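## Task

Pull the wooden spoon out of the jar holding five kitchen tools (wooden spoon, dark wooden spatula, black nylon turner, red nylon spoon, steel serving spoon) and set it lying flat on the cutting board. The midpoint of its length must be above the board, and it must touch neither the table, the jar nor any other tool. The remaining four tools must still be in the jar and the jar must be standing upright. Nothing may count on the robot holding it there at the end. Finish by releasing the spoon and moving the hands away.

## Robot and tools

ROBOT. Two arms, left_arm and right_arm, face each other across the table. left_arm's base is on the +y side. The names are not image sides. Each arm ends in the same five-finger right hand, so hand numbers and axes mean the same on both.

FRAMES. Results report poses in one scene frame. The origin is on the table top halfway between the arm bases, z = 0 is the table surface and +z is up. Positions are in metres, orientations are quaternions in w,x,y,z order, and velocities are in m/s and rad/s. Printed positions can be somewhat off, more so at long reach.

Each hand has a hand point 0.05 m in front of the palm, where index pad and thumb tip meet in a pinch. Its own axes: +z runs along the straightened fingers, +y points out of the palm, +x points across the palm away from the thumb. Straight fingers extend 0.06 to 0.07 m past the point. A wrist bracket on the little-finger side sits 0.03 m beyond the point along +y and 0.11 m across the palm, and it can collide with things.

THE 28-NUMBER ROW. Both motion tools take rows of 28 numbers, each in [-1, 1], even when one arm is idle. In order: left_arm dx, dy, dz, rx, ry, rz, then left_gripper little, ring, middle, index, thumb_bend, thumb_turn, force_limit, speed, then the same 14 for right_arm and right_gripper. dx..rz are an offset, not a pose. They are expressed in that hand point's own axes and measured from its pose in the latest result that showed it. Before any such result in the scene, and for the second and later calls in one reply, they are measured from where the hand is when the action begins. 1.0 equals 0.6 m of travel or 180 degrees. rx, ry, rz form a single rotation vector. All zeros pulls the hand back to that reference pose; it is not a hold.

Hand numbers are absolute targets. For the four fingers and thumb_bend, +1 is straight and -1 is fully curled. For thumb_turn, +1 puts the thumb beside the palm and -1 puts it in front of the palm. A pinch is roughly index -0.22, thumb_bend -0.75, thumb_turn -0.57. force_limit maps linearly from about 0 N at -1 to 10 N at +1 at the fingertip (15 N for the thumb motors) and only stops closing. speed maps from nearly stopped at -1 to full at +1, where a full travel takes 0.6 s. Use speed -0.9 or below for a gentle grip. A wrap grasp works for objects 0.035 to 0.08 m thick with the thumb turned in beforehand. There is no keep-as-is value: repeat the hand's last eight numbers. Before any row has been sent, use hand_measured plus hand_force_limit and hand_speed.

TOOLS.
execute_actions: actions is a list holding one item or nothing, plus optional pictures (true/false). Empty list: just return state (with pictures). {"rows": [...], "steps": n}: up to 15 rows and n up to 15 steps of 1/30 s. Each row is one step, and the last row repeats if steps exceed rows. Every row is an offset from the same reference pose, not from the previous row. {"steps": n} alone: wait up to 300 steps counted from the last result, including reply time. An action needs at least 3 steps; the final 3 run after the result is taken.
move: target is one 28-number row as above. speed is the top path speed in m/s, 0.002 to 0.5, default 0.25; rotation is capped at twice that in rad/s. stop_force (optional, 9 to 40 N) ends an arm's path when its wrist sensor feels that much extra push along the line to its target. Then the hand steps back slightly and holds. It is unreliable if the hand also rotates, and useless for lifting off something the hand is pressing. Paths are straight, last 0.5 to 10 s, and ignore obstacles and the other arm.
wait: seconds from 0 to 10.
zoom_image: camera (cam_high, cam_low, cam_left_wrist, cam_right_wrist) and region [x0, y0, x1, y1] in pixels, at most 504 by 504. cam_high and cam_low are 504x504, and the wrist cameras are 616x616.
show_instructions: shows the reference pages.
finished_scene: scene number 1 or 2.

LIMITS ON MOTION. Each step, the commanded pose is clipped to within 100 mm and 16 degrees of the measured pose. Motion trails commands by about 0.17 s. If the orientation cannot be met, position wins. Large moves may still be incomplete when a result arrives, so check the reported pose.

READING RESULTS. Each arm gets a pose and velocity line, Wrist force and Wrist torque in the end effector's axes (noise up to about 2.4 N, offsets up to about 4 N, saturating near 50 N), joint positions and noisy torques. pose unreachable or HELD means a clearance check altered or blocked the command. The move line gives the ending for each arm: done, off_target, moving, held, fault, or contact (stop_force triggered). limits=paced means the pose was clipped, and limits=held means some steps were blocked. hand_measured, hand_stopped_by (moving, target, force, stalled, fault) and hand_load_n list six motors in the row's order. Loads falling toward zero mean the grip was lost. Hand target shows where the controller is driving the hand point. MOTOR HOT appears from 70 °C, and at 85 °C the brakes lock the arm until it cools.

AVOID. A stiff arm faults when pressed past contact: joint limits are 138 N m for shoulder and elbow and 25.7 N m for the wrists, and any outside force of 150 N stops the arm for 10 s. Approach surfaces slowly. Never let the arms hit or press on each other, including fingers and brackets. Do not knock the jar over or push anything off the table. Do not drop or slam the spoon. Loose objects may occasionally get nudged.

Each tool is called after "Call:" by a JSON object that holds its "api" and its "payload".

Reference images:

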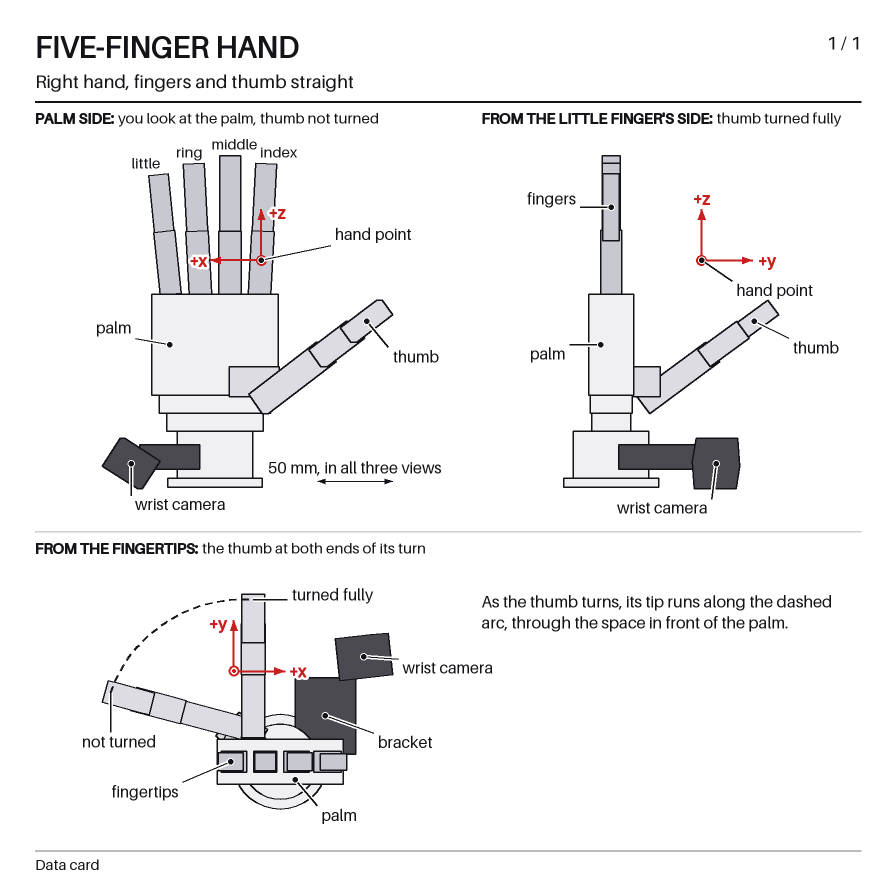

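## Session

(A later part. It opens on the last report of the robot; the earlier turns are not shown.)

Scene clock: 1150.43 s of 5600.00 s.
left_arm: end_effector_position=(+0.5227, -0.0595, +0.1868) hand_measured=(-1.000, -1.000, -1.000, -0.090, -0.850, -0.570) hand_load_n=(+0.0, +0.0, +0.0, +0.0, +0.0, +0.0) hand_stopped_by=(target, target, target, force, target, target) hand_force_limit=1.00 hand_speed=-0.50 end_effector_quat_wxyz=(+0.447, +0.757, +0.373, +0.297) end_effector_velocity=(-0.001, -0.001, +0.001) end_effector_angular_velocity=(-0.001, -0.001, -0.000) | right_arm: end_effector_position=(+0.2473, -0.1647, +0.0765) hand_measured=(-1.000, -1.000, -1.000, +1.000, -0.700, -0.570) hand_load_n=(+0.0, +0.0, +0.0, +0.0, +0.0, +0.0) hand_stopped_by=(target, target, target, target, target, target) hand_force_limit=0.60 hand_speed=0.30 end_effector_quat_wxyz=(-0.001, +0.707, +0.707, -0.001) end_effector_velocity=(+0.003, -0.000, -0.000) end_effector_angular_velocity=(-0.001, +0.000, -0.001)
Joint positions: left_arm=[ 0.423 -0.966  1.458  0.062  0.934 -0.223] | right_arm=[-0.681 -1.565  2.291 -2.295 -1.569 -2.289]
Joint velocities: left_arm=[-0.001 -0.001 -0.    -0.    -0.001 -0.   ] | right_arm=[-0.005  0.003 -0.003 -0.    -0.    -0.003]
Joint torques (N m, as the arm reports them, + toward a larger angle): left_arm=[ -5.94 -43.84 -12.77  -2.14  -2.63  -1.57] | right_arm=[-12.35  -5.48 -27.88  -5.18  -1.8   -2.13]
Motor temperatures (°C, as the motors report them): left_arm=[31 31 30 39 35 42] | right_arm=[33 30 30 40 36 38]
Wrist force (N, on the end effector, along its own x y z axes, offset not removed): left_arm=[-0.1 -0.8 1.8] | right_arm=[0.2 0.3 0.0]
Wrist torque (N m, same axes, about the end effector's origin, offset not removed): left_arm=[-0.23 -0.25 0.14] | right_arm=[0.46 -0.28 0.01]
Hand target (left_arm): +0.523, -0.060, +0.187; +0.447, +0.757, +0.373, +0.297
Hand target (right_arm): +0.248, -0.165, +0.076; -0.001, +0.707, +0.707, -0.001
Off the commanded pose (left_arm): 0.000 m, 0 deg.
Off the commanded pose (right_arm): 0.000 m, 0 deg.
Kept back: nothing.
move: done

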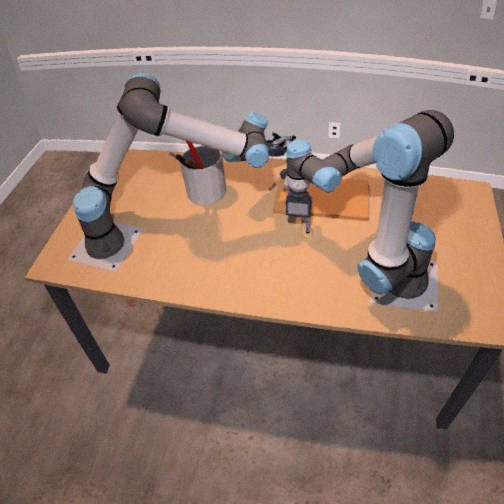

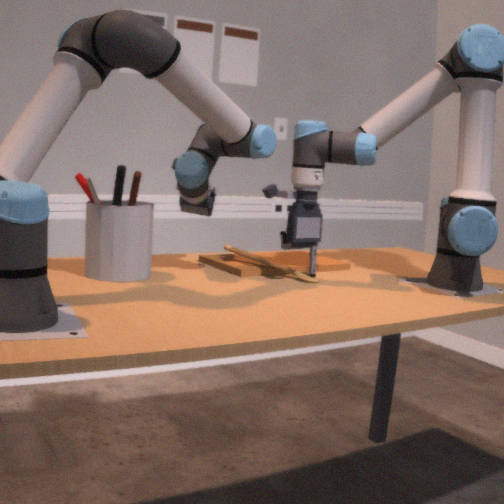

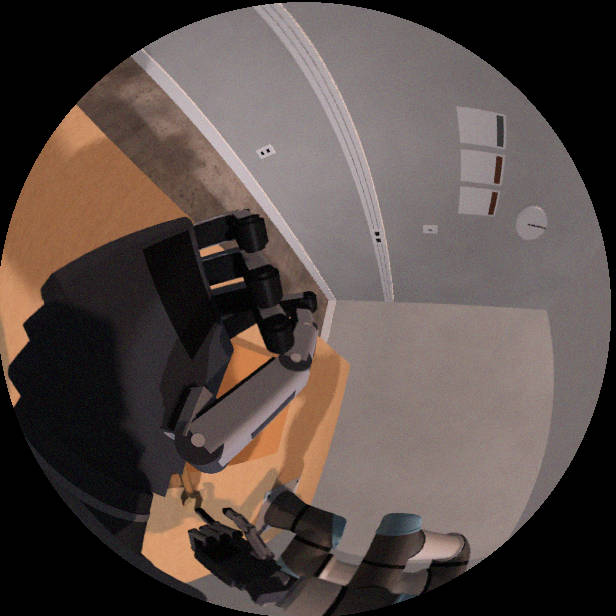

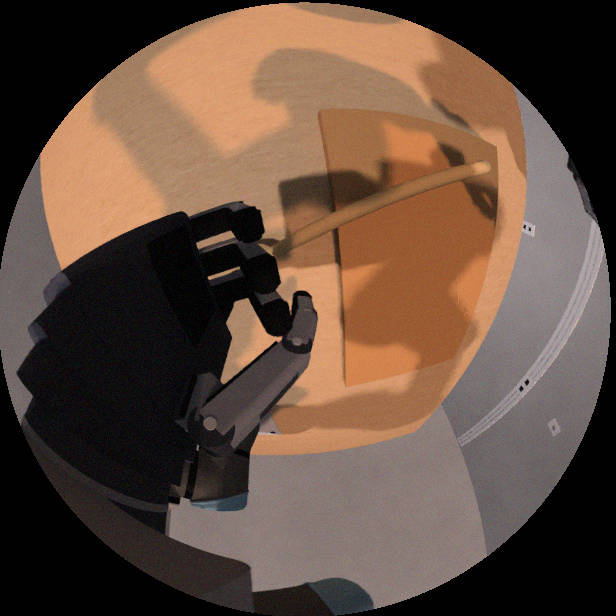

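Call:
{"api": "move", "payload": {"target": [0,0,0,0,0,0,-1,-1,-1,-0.85,-0.85,-0.57,1,-0.5,0,0,-0.03,0,0,0,-1,-1,-1,1,-0.7,-0.57,0.6,0.3], "speed": 0.05}}

Call:
{"api": "move", "payload": {"target": [0,0,0,0,0,0,-1,-1,-1,-0.85,-0.85,-0.57,1,-0.5,0,-0.2,0,0,0,0,-1,-1,-1,1,-0.7,-0.57,0.6,0.3], "speed": 0.08}}

Call:
{"api": "move", "payload": {"target": [0,0,0,0,0,0,-1,-1,-1,-0.85,-0.85,-0.57,1,-0.5,0,0,0.08,0,0,0,-1,-1,-1,1,-0.7,-0.57,0.6,0.3], "speed": 0.006, "stop_force": 9}}

Call:
{"api": "zoom_image", "payload": {"camera": "cam_right_wrist", "region": [200,100,560,400]}}

Scene clock: 1151.57 s of 5600.00 s.
left_arm: end_effector_position=(+0.5227, -0.0595, +0.1868) hand_measured=(-1.000, -1.000, -1.000, -0.090, -0.850, -0.570) hand_load_n=(+0.0, +0.0, +0.0, +0.0, +0.0, +0.0) hand_stopped_by=(target, target, target, force, target, target) hand_force_limit=1.00 hand_speed=-0.50 end_effector_quat_wxyz=(+0.447, +0.757, +0.373, +0.297) end_effector_velocity=(+0.000, +0.001, +0.001) end_effector_angular_velocity=(-0.001, -0.001, +0.001) | right_arm: end_effector_position=(+0.2474, -0.1647, +0.0941) hand_measured=(-1.000, -1.000, -1.000, +1.000, -0.700, -0.570) hand_load_n=(+0.0, +0.0, +0.0, +0.0, +0.0, +0.0) hand_stopped_by=(target, target, target, target, target, target) hand_force_limit=0.60 hand_speed=0.30 end_effector_quat_wxyz=(-0.001, +0.707, +0.707, -0.001) end_effector_velocity=(-0.000, +0.000, +0.003) end_effector_angular_velocity=(-0.000, +0.000, +0.000)
Joint positions: left_arm=[ 0.423 -0.966  1.458  0.062  0.934 -0.223] | right_arm=[-0.681 -1.6    2.267 -2.236 -1.569 -2.289]
Joint velocities: left_arm=[ 0.    -0.002  0.001  0.    -0.002 -0.   ] | right_arm=[ 0.001 -0.006 -0.004  0.01  -0.     0.   ]
Joint torques (N m, as the arm reports them, + toward a larger angle): left_arm=[ -6.33 -44.04 -12.28  -2.16  -2.66  -1.49] | right_arm=[ 13.75 -27.36 -29.44   0.16  -0.99   2.63]
Motor temperatures (°C, as the motors report them): left_arm=[31 31 30 39 35 42] | right_arm=[33 30 30 40 36 38]
Wrist force (N, on the end effector, along its own x y z axes, offset not removed): left_arm=[0.4 -0.3 1.0] | right_arm=[-0.1 2.2 2.7]
Wrist torque (N m, same axes, about the end effector's origin, offset not removed): left_arm=[-0.11 -0.36 0.09] | right_arm=[0.38 -0.21 -0.05]
Hand target (left_arm): +0.523, -0.060, +0.187; +0.447, +0.757, +0.373, +0.297
Hand target (right_arm): +0.247, -0.165, +0.094; -0.001, +0.707, +0.707, -0.001
Off the commanded pose (left_arm): 0.000 m, 0 deg.
Off the commanded pose (right_arm): 0.000 m, 0 deg.
Kept back: nothing.
move: done

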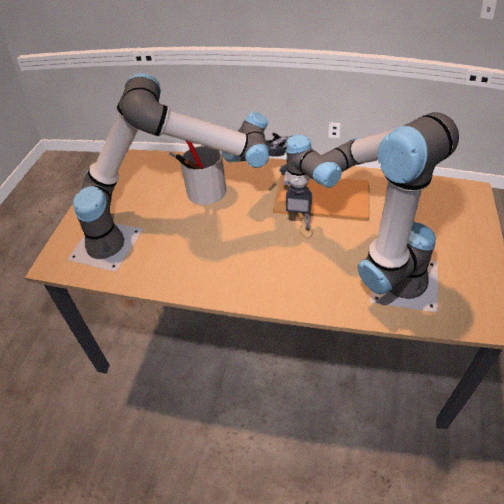

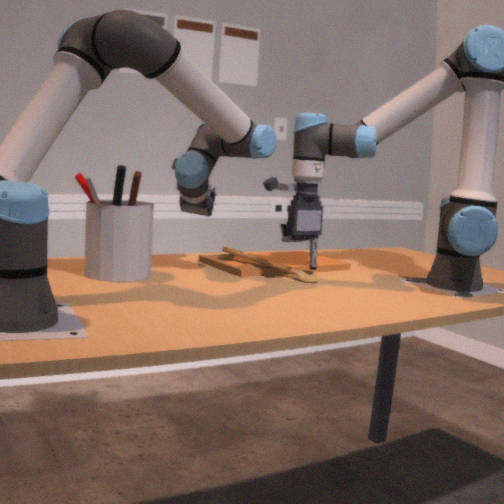

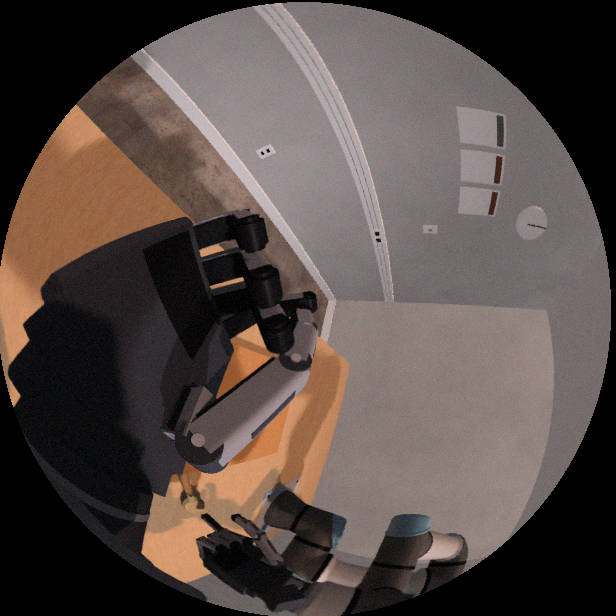

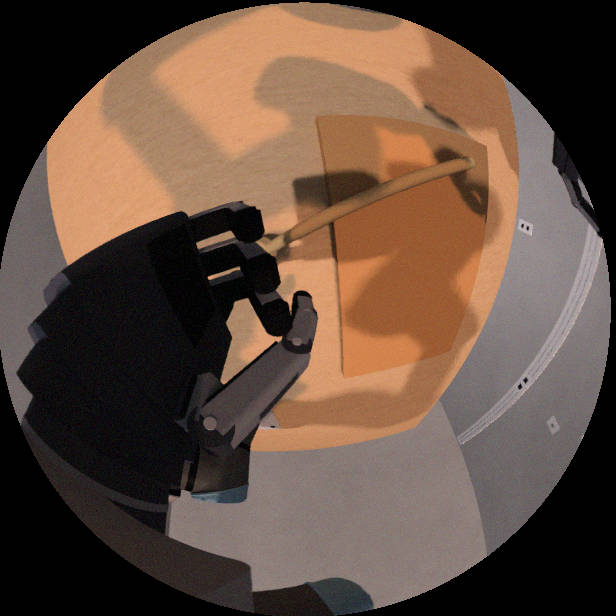

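Scene clock: 1153.57 s of 5600.00 s.
left_arm: end_effector_position=(+0.5227, -0.0595, +0.1868) hand_measured=(-1.000, -1.000, -1.000, -0.090, -0.850, -0.570) hand_load_n=(+0.0, +0.0, +0.0, +0.0, +0.0, +0.0) hand_stopped_by=(target, target, target, force, target, target) hand_force_limit=1.00 hand_speed=-0.50 end_effector_quat_wxyz=(+0.447, +0.757, +0.373, +0.297) end_effector_velocity=(-0.001, -0.001, +0.000) end_effector_angular_velocity=(+0.001, -0.001, -0.002) | right_arm: end_effector_position=(+0.1278, -0.1651, +0.0942) hand_measured=(-1.000, -1.000, -1.000, +1.000, -0.700, -0.570) hand_load_n=(+0.0, +0.0, +0.0, +0.0, +0.0, +0.0) hand_stopped_by=(target, target, target, target, target, target) hand_force_limit=0.60 hand_speed=0.30 end_effector_quat_wxyz=(-0.001, +0.707, +0.707, -0.001) end_effector_velocity=(-0.003, -0.000, +0.000) end_effector_angular_velocity=(-0.001, -0.001, -0.000)
Joint positions: left_arm=[ 0.423 -0.966  1.458  0.062  0.934 -0.223] | right_arm=[-0.418 -1.679  2.338 -2.228 -1.568 -2.027]
Joint velocities: left_arm=[-0.001 -0.001 -0.     0.001  0.     0.002] | right_arm=[ 0.008 -0.001  0.     0.001 -0.001  0.008]
Joint torques (N m, as the arm reports them, + toward a larger angle): left_arm=[ -6.35 -43.54 -12.48  -2.04  -2.61  -1.53] | right_arm=[ 12.09 -22.19  -9.82   0.05  -1.63   2.6 ]
Motor temperatures (°C, as the motors report them): left_arm=[31 31 30 39 35 42] | right_arm=[33 30 30 40 36 38]
Wrist force (N, on the end effector, along its own x y z axes, offset not removed): left_arm=[0.2 -1.3 0.9] | right_arm=[0.7 2.8 1.9]
Wrist torque (N m, same axes, about the end effector's origin, offset not removed): left_arm=[-0.20 -0.34 0.08] | right_arm=[0.57 -0.42 0.14]
Hand target (left_arm): +0.523, -0.060, +0.187; +0.447, +0.757, +0.373, +0.297
Hand target (right_arm): +0.127, -0.165, +0.094; -0.001, +0.707, +0.707, -0.001
Off the commanded pose (left_arm): 0.000 m, 0 deg.
Off the commanded pose (right_arm): 0.001 m, 0 deg.
Kept back: nothing.
move: done

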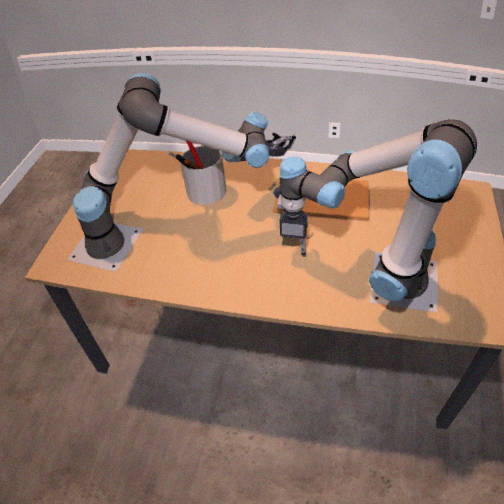

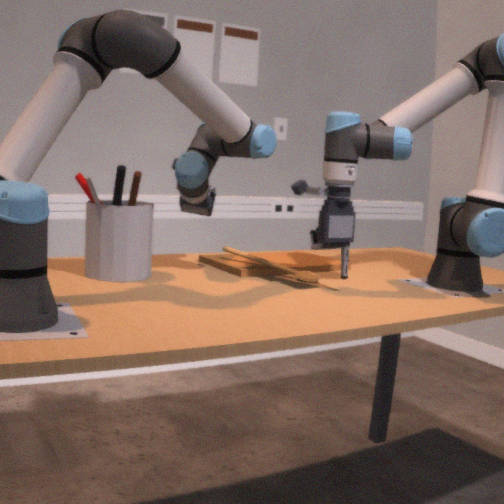

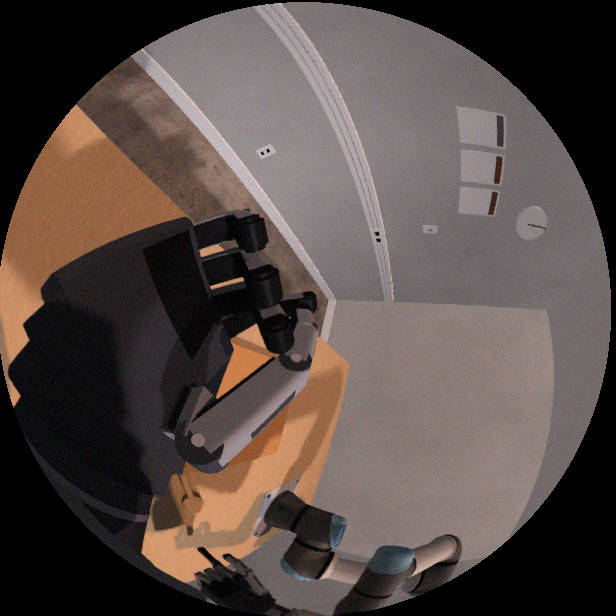

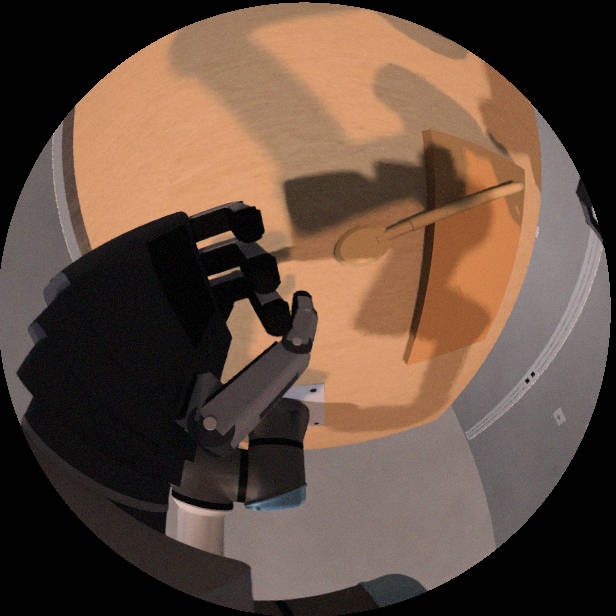

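Scene clock: 1159.10 s of 5600.00 s.
left_arm: end_effector_position=(+0.5227, -0.0595, +0.1868) hand_measured=(-1.000, -1.000, -1.000, -0.090, -0.850, -0.570) hand_load_n=(+0.0, +0.0, +0.0, +0.0, +0.0, +0.0) hand_stopped_by=(target, target, target, force, target, target) hand_force_limit=1.00 hand_speed=-0.50 end_effector_quat_wxyz=(+0.447, +0.757, +0.373, +0.297) end_effector_velocity=(+0.001, +0.001, -0.000) end_effector_angular_velocity=(+0.001, -0.001, +0.001) | right_arm: end_effector_position=(+0.1277, -0.1652, +0.0634) hand_measured=(-1.000, -1.000, -1.000, +1.000, -0.700, -0.570) hand_load_n=(+0.0, +0.0, +0.0, +0.5, +0.0, +0.0) hand_stopped_by=(target, target, target, target, target, target) hand_force_limit=0.60 hand_speed=0.30 end_effector_quat_wxyz=(-0.001, +0.707, +0.707, -0.001) end_effector_velocity=(-0.000, -0.000, +0.002) end_effector_angular_velocity=(-0.002, +0.002, +0.001)
Joint positions: left_arm=[ 0.423 -0.966  1.458  0.062  0.934 -0.223] | right_arm=[-0.418 -1.612  2.383 -2.339 -1.568 -2.027]
Joint velocities: left_arm=[ 0.001 -0.     0.     0.    -0.     0.001] | right_arm=[ 0.    -0.005 -0.003  0.011  0.001 -0.   ]
Joint torques (N m, as the arm reports them, + toward a larger angle): left_arm=[ -6.23 -43.64 -11.75  -2.09  -2.74  -1.53] | right_arm=[ 11.93 -13.35 -18.75   1.02   1.98   2.47]
Motor temperatures (°C, as the motors report them): left_arm=[31 31 30 39 35 42] | right_arm=[33 30 30 40 36 38]
Wrist force (N, on the end effector, along its own x y z axes, offset not removed): left_arm=[-0.5 -1.5 2.2] | right_arm=[-1.9 -0.6 -31.5]
Wrist torque (N m, same axes, about the end effector's origin, offset not removed): left_arm=[-0.37 -0.15 0.05] | right_arm=[2.42 -0.70 -0.16]
Hand target (left_arm): +0.523, -0.060, +0.187; +0.447, +0.757, +0.373, +0.297
Hand target (right_arm): +0.128, -0.165, +0.064; -0.001, +0.707, +0.707, -0.001
Off the commanded pose (left_arm): 0.000 m, 0 deg.
Off the commanded pose (right_arm): 0.017 m, 0 deg.
Kept back: nothing.
move: contact (right_arm)

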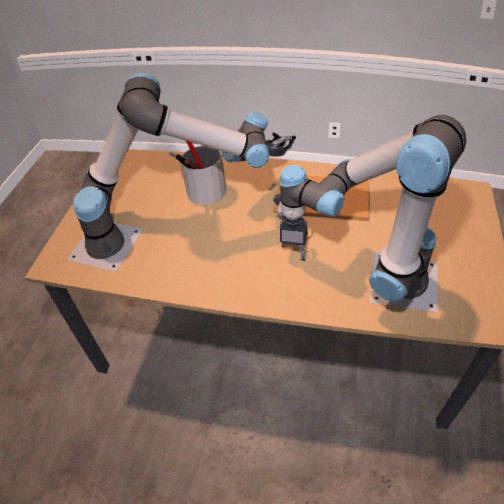

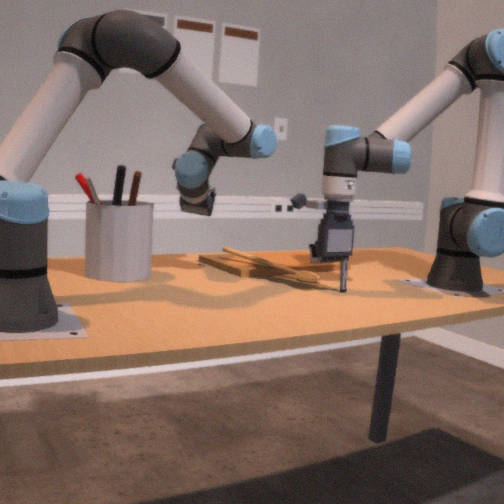

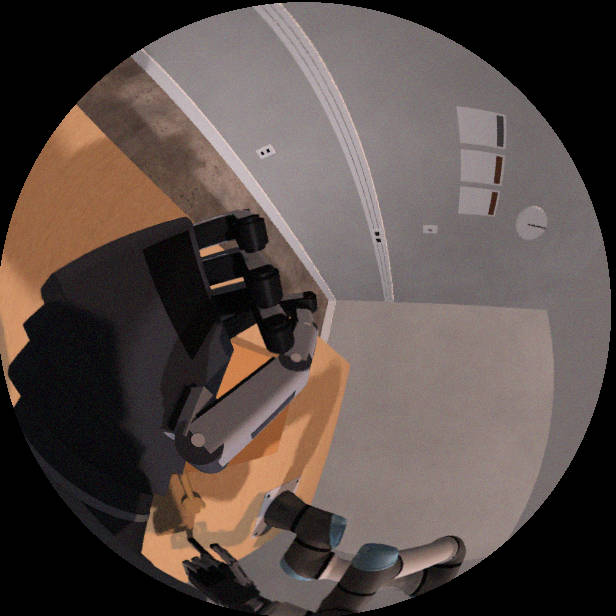

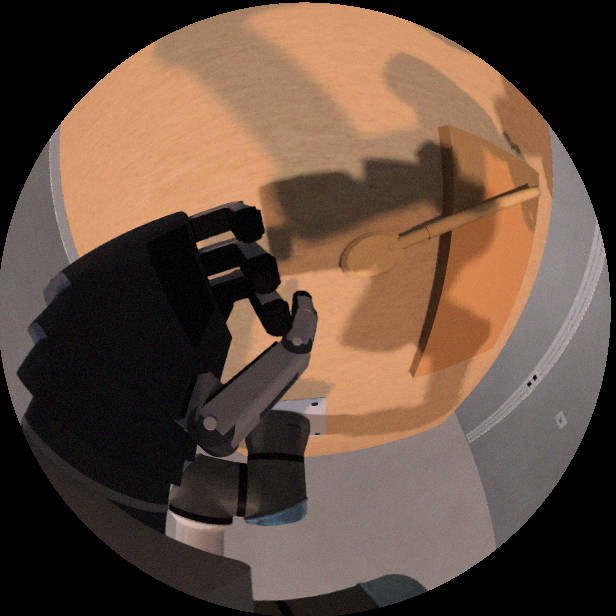

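Region (200, 100, 560, 400) of cam_right_wrist's 616x616 image, scaled by 1.400, with more detail than that image has.

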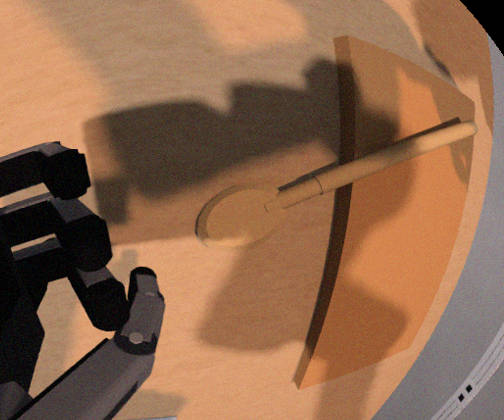

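Call:
{"api": "move", "payload": {"target": [0,0,0,0,0,0,-1,-1,-1,-0.85,-0.85,-0.57,1,-0.5,0,0,-0.008,0,0,0,-1,-1,-1,1,-0.7,-0.57,0.6,0.3], "speed": 0.01}}

Call:
{"api": "move", "payload": {"target": [0,0,0,0,0,0,-1,-1,-1,-0.85,-0.85,-0.57,1,-0.5,0.02,0.18,0,0,0,0,-1,-1,-1,1,-0.7,-0.57,0.6,0.3], "speed": 0.02, "stop_force": 10}}

Call:
{"api": "zoom_image", "payload": {"camera": "cam_low", "region": [200,200,400,320]}}

Scene clock: 1160.03 s of 5600.00 s.
left_arm: end_effector_position=(+0.5227, -0.0595, +0.1868) hand_measured=(-1.000, -1.000, -1.000, -0.090, -0.850, -0.570) hand_load_n=(+0.0, +0.0, +0.0, +0.0, +0.0, +0.0) hand_stopped_by=(target, target, target, force, target, target) hand_force_limit=1.00 hand_speed=-0.50 end_effector_quat_wxyz=(+0.447, +0.757, +0.373, +0.297) end_effector_velocity=(-0.000, +0.000, +0.000) end_effector_angular_velocity=(+0.000, -0.000, -0.001) | right_arm: end_effector_position=(+0.1277, -0.1652, +0.0679) hand_measured=(-1.000, -1.000, -1.000, +1.000, -0.700, -0.570) hand_load_n=(+0.0, +0.0, +0.0, +0.0, +0.0, +0.0) hand_stopped_by=(target, target, target, target, target, target) hand_force_limit=0.60 hand_speed=0.30 end_effector_quat_wxyz=(-0.001, +0.707, +0.707, -0.001) end_effector_velocity=(-0.001, +0.000, +0.003) end_effector_angular_velocity=(+0.001, +0.000, +0.000)
Joint positions: left_arm=[ 0.423 -0.966  1.458  0.062  0.934 -0.223] | right_arm=[-0.418 -1.623  2.377 -2.323 -1.568 -2.027]
Joint velocities: left_arm=[-0.    -0.001  0.     0.     0.     0.001] | right_arm=[ 0.001 -0.007 -0.004  0.01   0.     0.001]
Joint torques (N m, as the arm reports them, + toward a larger angle): left_arm=[ -6.74 -44.13 -11.97  -2.19  -2.66  -1.63] | right_arm=[ 12.18 -25.36 -27.55  -0.07   1.42   2.31]
Motor temperatures (°C, as the motors report them): left_arm=[31 31 30 39 35 42] | right_arm=[33 30 30 40 36 38]
Wrist force (N, on the end effector, along its own x y z axes, offset not removed): left_arm=[0.4 -0.6 0.7] | right_arm=[0.3 1.5 1.7]
Wrist torque (N m, same axes, about the end effector's origin, offset not removed): left_arm=[-0.08 -0.35 0.10] | right_arm=[0.30 -0.20 0.05]
Hand target (left_arm): +0.523, -0.060, +0.187; +0.447, +0.757, +0.373, +0.297
Hand target (right_arm): +0.128, -0.165, +0.068; -0.001, +0.707, +0.707, -0.001
Off the commanded pose (left_arm): 0.000 m, 0 deg.
Off the commanded pose (right_arm): 0.000 m, 0 deg.
Kept back: nothing.
move: done

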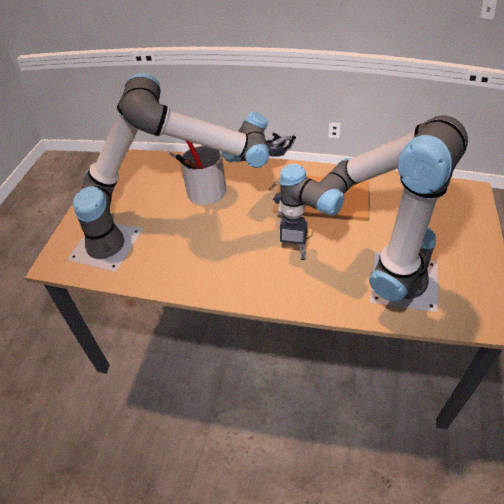

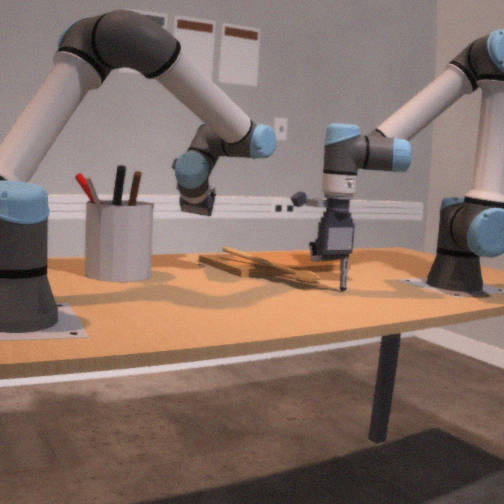

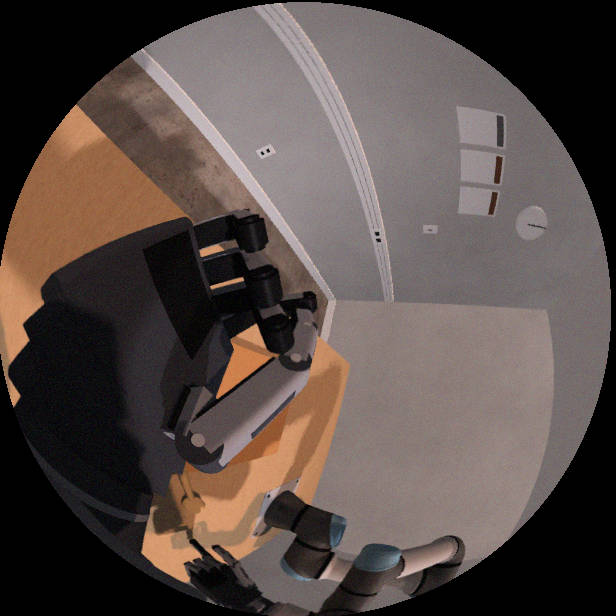

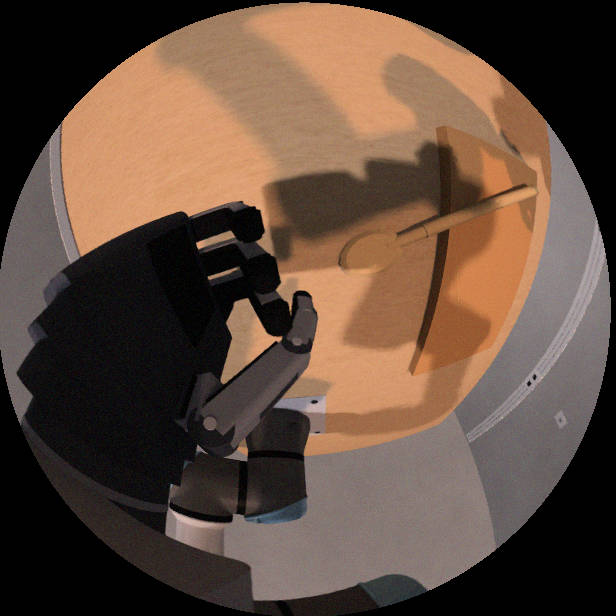

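Scene clock: 1165.80 s of 5600.00 s.
left_arm: end_effector_position=(+0.5227, -0.0595, +0.1868) hand_measured=(-1.000, -1.000, -1.000, -0.090, -0.850, -0.570) hand_load_n=(+0.0, +0.0, +0.0, +0.0, +0.0, +0.0) hand_stopped_by=(target, target, target, force, target, target) hand_force_limit=1.00 hand_speed=-0.50 end_effector_quat_wxyz=(+0.447, +0.757, +0.373, +0.297) end_effector_velocity=(-0.001, -0.001, -0.001) end_effector_angular_velocity=(+0.000, +0.001, -0.001) | right_arm: end_effector_position=(+0.2353, -0.1529, +0.0677) hand_measured=(-1.000, -1.000, -1.000, +1.000, -0.700, -0.570) hand_load_n=(+0.0, +0.0, +0.0, +0.0, +0.0, +0.0) hand_stopped_by=(target, target, target, target, target, target) hand_force_limit=0.60 hand_speed=0.30 end_effector_quat_wxyz=(-0.001, +0.707, +0.707, -0.001) end_effector_velocity=(+0.003, +0.000, -0.000) end_effector_angular_velocity=(-0.001, -0.000, -0.000)
Joint positions: left_arm=[ 0.423 -0.966  1.458  0.062  0.934 -0.223] | right_arm=[-0.639 -1.53   2.286 -2.324 -1.569 -2.247]
Joint velocities: left_arm=[-0.001  0.001 -0.    -0.     0.    -0.001] | right_arm=[-0.005  0.004 -0.003  0.    -0.001 -0.004]
Joint torques (N m, as the arm reports them, + toward a larger angle): left_arm=[ -6.78 -44.4  -12.53  -2.12  -2.73  -1.52] | right_arm=[-14.17  -9.37 -29.02  -0.1   -1.43  -2.41]
Motor temperatures (°C, as the motors report them): left_arm=[31 31 30 39 35 42] | right_arm=[33 30 30 40 36 38]
Wrist force (N, on the end effector, along its own x y z axes, offset not removed): left_arm=[0.2 -0.3 0.7] | right_arm=[0.4 3.1 2.2]
Wrist torque (N m, same axes, about the end effector's origin, offset not removed): left_arm=[-0.08 -0.27 0.15] | right_arm=[0.61 -0.32 0.11]
Hand target (left_arm): +0.523, -0.060, +0.187; +0.447, +0.757, +0.373, +0.297
Hand target (right_arm): +0.236, -0.153, +0.068; -0.001, +0.707, +0.707, -0.001
Off the commanded pose (left_arm): 0.000 m, 0 deg.
Off the commanded pose (right_arm): 0.000 m, 0 deg.
Kept back: nothing.
move: done

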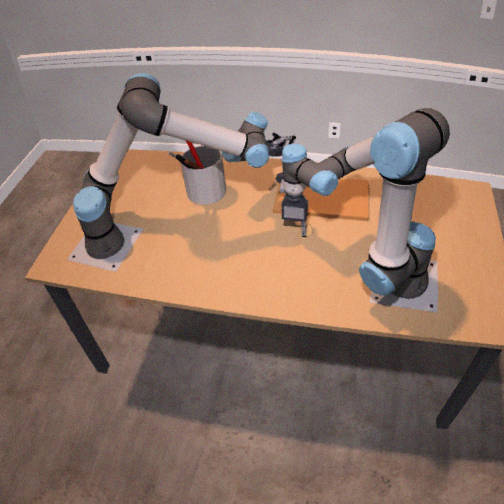

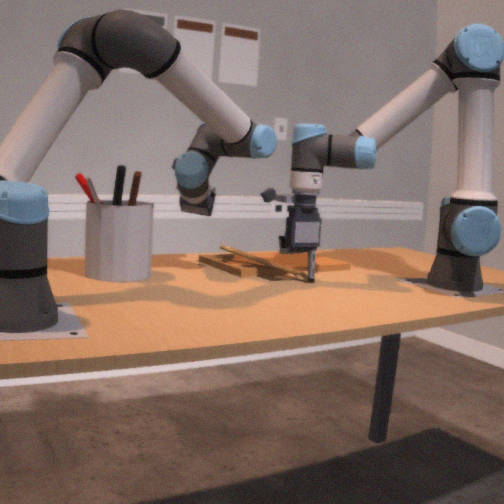

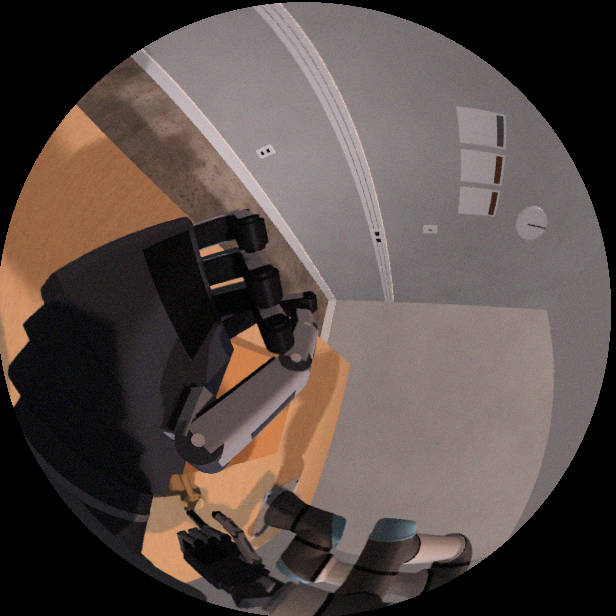

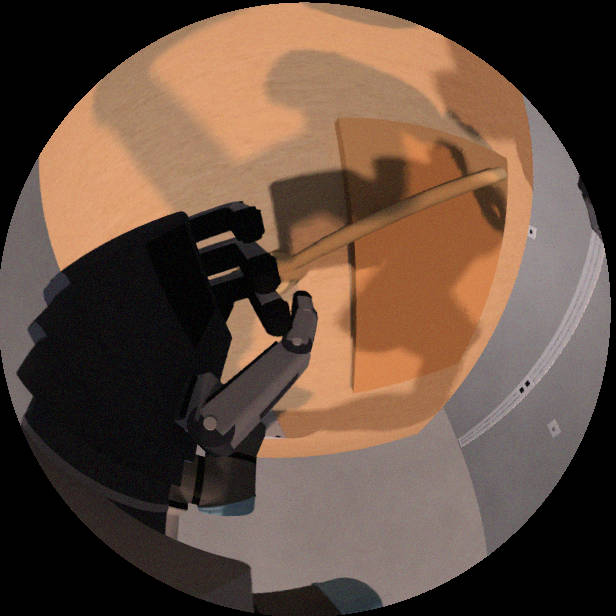

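Region (200, 200, 400, 320) of cam_low's 504x504 image, scaled by 2.520, with more detail than that image has; it fills the top 302 rows of this view, and the rest is white.

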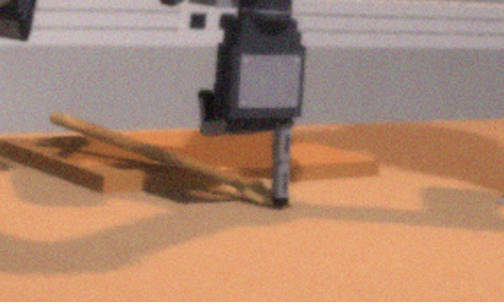

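Call:
{"api": "move", "payload": {"target": [0,0,0,0,0,0,-1,-1,-1,-0.85,-0.85,-0.57,1,-0.5,0,0,-0.08,0,0,0,-1,-1,-1,1,-0.7,-0.57,0.6,0.3], "speed": 0.05}}

Call:
{"api": "move", "payload": {"target": [0,0,0,0,0,0,-1,-1,-1,-0.85,-0.85,-0.57,1,-0.5,-0.05,-0.22,0,0,0,0,1,1,1,1,-0.7,1,0.6,0.3], "speed": 0.1}}

Scene clock: 1167.47 s of 5600.00 s.
left_arm: end_effector_position=(+0.5227, -0.0595, +0.1868) hand_measured=(-1.000, -1.000, -1.000, -0.090, -0.850, -0.570) hand_load_n=(+0.0, +0.0, +0.0, +0.0, +0.0, +0.0) hand_stopped_by=(target, target, target, force, target, target) hand_force_limit=1.00 hand_speed=-0.50 end_effector_quat_wxyz=(+0.447, +0.757, +0.373, +0.297) end_effector_velocity=(+0.000, +0.000, +0.001) end_effector_angular_velocity=(-0.002, -0.001, +0.001) | right_arm: end_effector_position=(+0.2355, -0.1528, +0.1154) hand_measured=(-1.000, -1.000, -1.000, +1.000, -0.700, -0.570) hand_load_n=(+0.0, +0.0, +0.0, +0.0, +0.0, +0.0) hand_stopped_by=(target, target, target, target, target, target) hand_force_limit=0.60 hand_speed=0.30 end_effector_quat_wxyz=(-0.001, +0.707, +0.707, -0.001) end_effector_velocity=(+0.000, -0.000, +0.002) end_effector_angular_velocity=(-0.000, +0.000, +0.000)
Joint positions: left_arm=[ 0.423 -0.966  1.458  0.062  0.934 -0.223] | right_arm=[-0.639 -1.62   2.219 -2.168 -1.569 -2.247]
Joint velocities: left_arm=[ 0.001 -0.001  0.    -0.001 -0.     0.   ] | right_arm=[-0.001 -0.004 -0.004  0.008 -0.    -0.001]
Joint torques (N m, as the arm reports them, + toward a larger angle): left_arm=[ -6.76 -43.99 -12.17  -2.16  -2.66  -1.5 ] | right_arm=[ 11.78 -25.25 -27.19   0.37   0.36   2.1 ]
Motor temperatures (°C, as the motors report them): left_arm=[31 31 30 39 35 42] | right_arm=[33 30 30 40 36 38]
Wrist force (N, on the end effector, along its own x y z axes, offset not removed): left_arm=[0.0 -0.8 0.3] | right_arm=[0.6 1.4 2.6]
Wrist torque (N m, same axes, about the end effector's origin, offset not removed): left_arm=[-0.10 -0.23 0.07] | right_arm=[0.18 -0.41 0.02]
Hand target (left_arm): +0.523, -0.060, +0.187; +0.447, +0.757, +0.373, +0.297
Hand target (right_arm): +0.235, -0.153, +0.116; -0.001, +0.707, +0.707, -0.001
Off the commanded pose (left_arm): 0.000 m, 0 deg.
Off the commanded pose (right_arm): 0.000 m, 0 deg.
Kept back: nothing.
move: done

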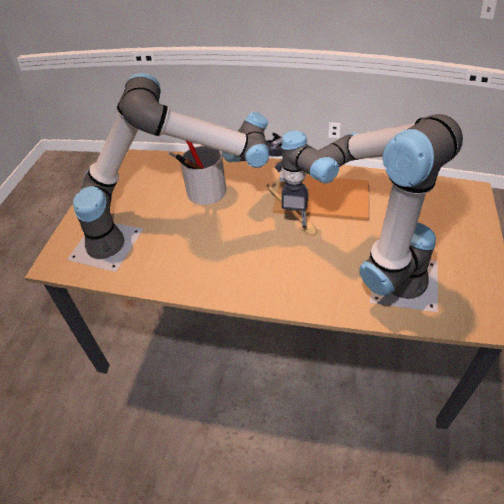

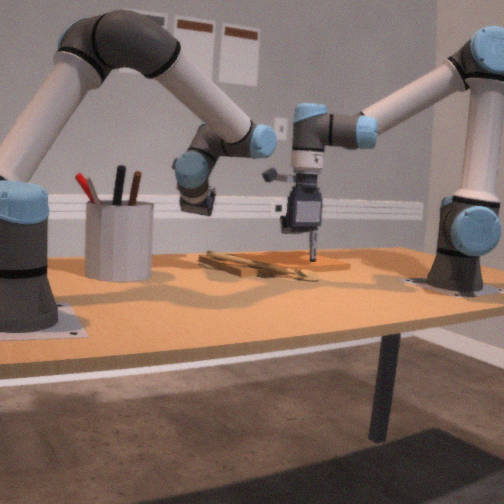

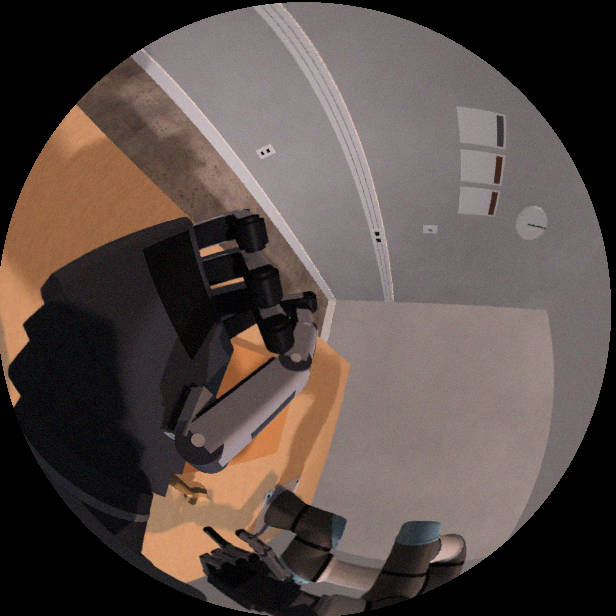

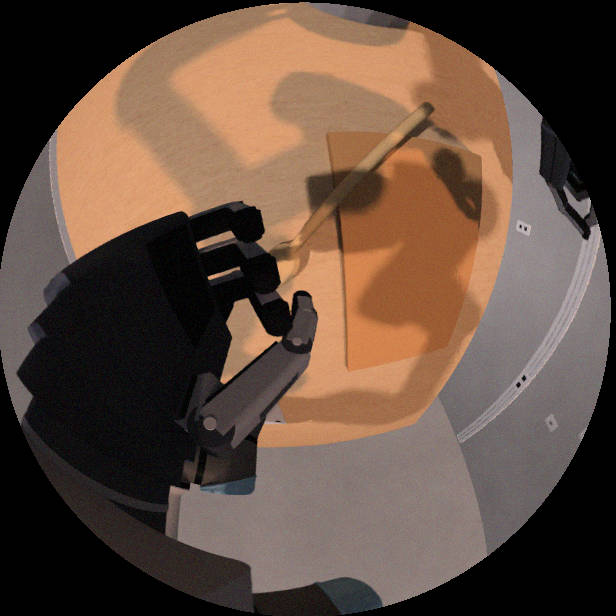

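Scene clock: 1169.37 s of 5600.00 s.
left_arm: end_effector_position=(+0.5227, -0.0595, +0.1868) hand_measured=(-1.000, -1.000, -1.000, -0.090, -0.850, -0.570) hand_load_n=(+0.0, +0.0, +0.0, +0.0, +0.0, +0.0) hand_stopped_by=(target, target, target, force, target, target) hand_force_limit=1.00 hand_speed=-0.50 end_effector_quat_wxyz=(+0.447, +0.757, +0.373, +0.297) end_effector_velocity=(+0.000, -0.000, -0.001) end_effector_angular_velocity=(+0.000, -0.000, +0.001) | right_arm: end_effector_position=(+0.1039, -0.1831, +0.1155) hand_measured=(+1.000, +1.000, +1.000, +1.000, -0.700, +1.000) hand_load_n=(+0.0, +0.0, +0.0, +0.0, +0.0, +0.0) hand_stopped_by=(target, target, target, target, target, target) hand_force_limit=0.60 hand_speed=0.30 end_effector_quat_wxyz=(-0.001, +0.707, +0.707, -0.001) end_effector_velocity=(-0.003, -0.000, +0.000) end_effector_angular_velocity=(+0.000, -0.001, +0.000)
Joint positions: left_arm=[ 0.423 -0.966  1.458  0.062  0.934 -0.223] | right_arm=[-0.379 -1.776  2.349 -2.141 -1.568 -1.987]
Joint velocities: left_arm=[-0.     0.001 -0.    -0.001 -0.001 -0.   ] | right_arm=[ 0.008 -0.003  0.001  0.001 -0.001  0.008]
Joint torques (N m, as the arm reports them, + toward a larger angle): left_arm=[ -6.44 -44.52 -12.28  -2.17  -2.69  -1.55] | right_arm=[ 15.91 -17.5  -11.18   0.19  -1.79   2.66]
Motor temperatures (°C, as the motors report them): left_arm=[31 31 30 39 35 42] | right_arm=[33 30 30 40 36 38]
Wrist force (N, on the end effector, along its own x y z axes, offset not removed): left_arm=[-0.7 -0.3 0.3] | right_arm=[1.3 3.0 2.2]
Wrist torque (N m, same axes, about the end effector's origin, offset not removed): left_arm=[-0.06 -0.15 0.00] | right_arm=[0.53 -0.36 -0.04]
Hand target (left_arm): +0.523, -0.060, +0.187; +0.447, +0.757, +0.373, +0.297
Hand target (right_arm): +0.104, -0.183, +0.116; -0.001, +0.707, +0.707, -0.001
Off the commanded pose (left_arm): 0.000 m, 0 deg.
Off the commanded pose (right_arm): 0.001 m, 0 deg.
Kept back: nothing.
move: done

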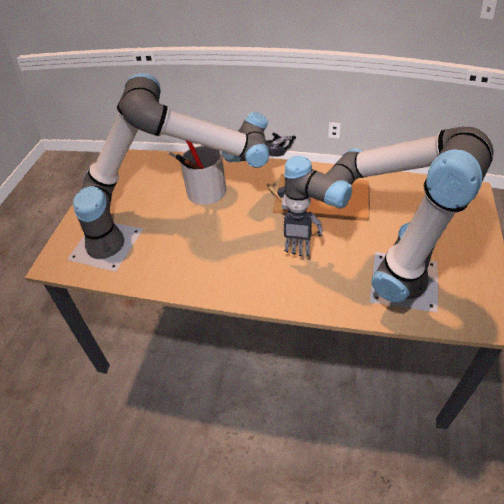

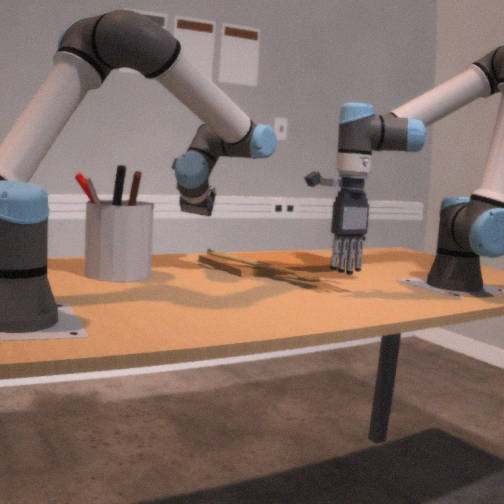

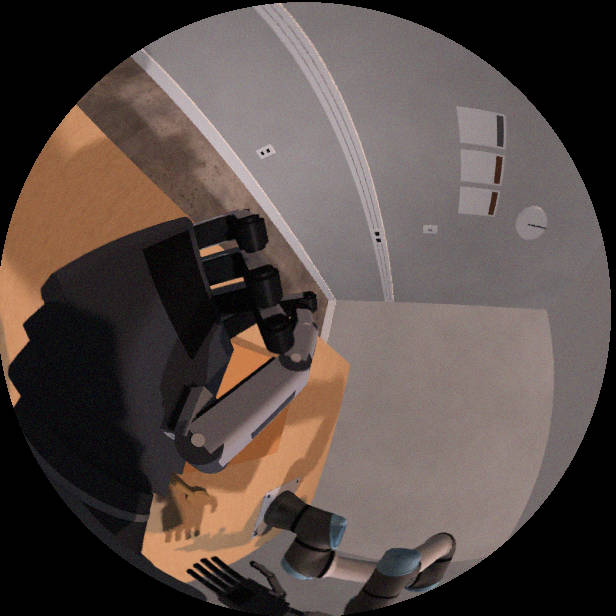

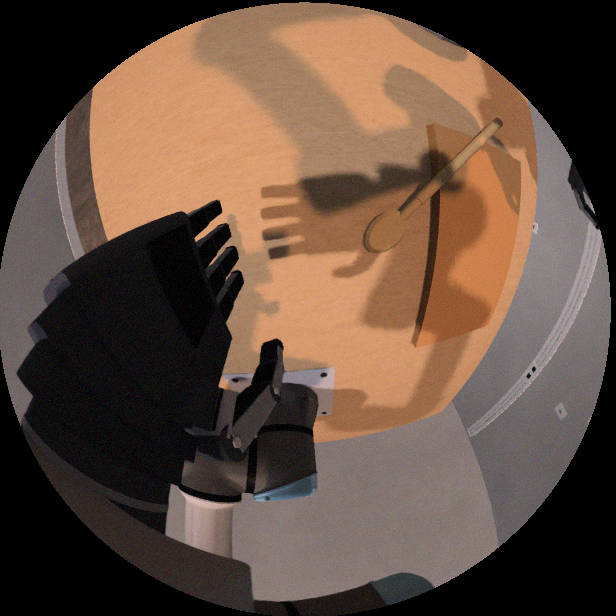

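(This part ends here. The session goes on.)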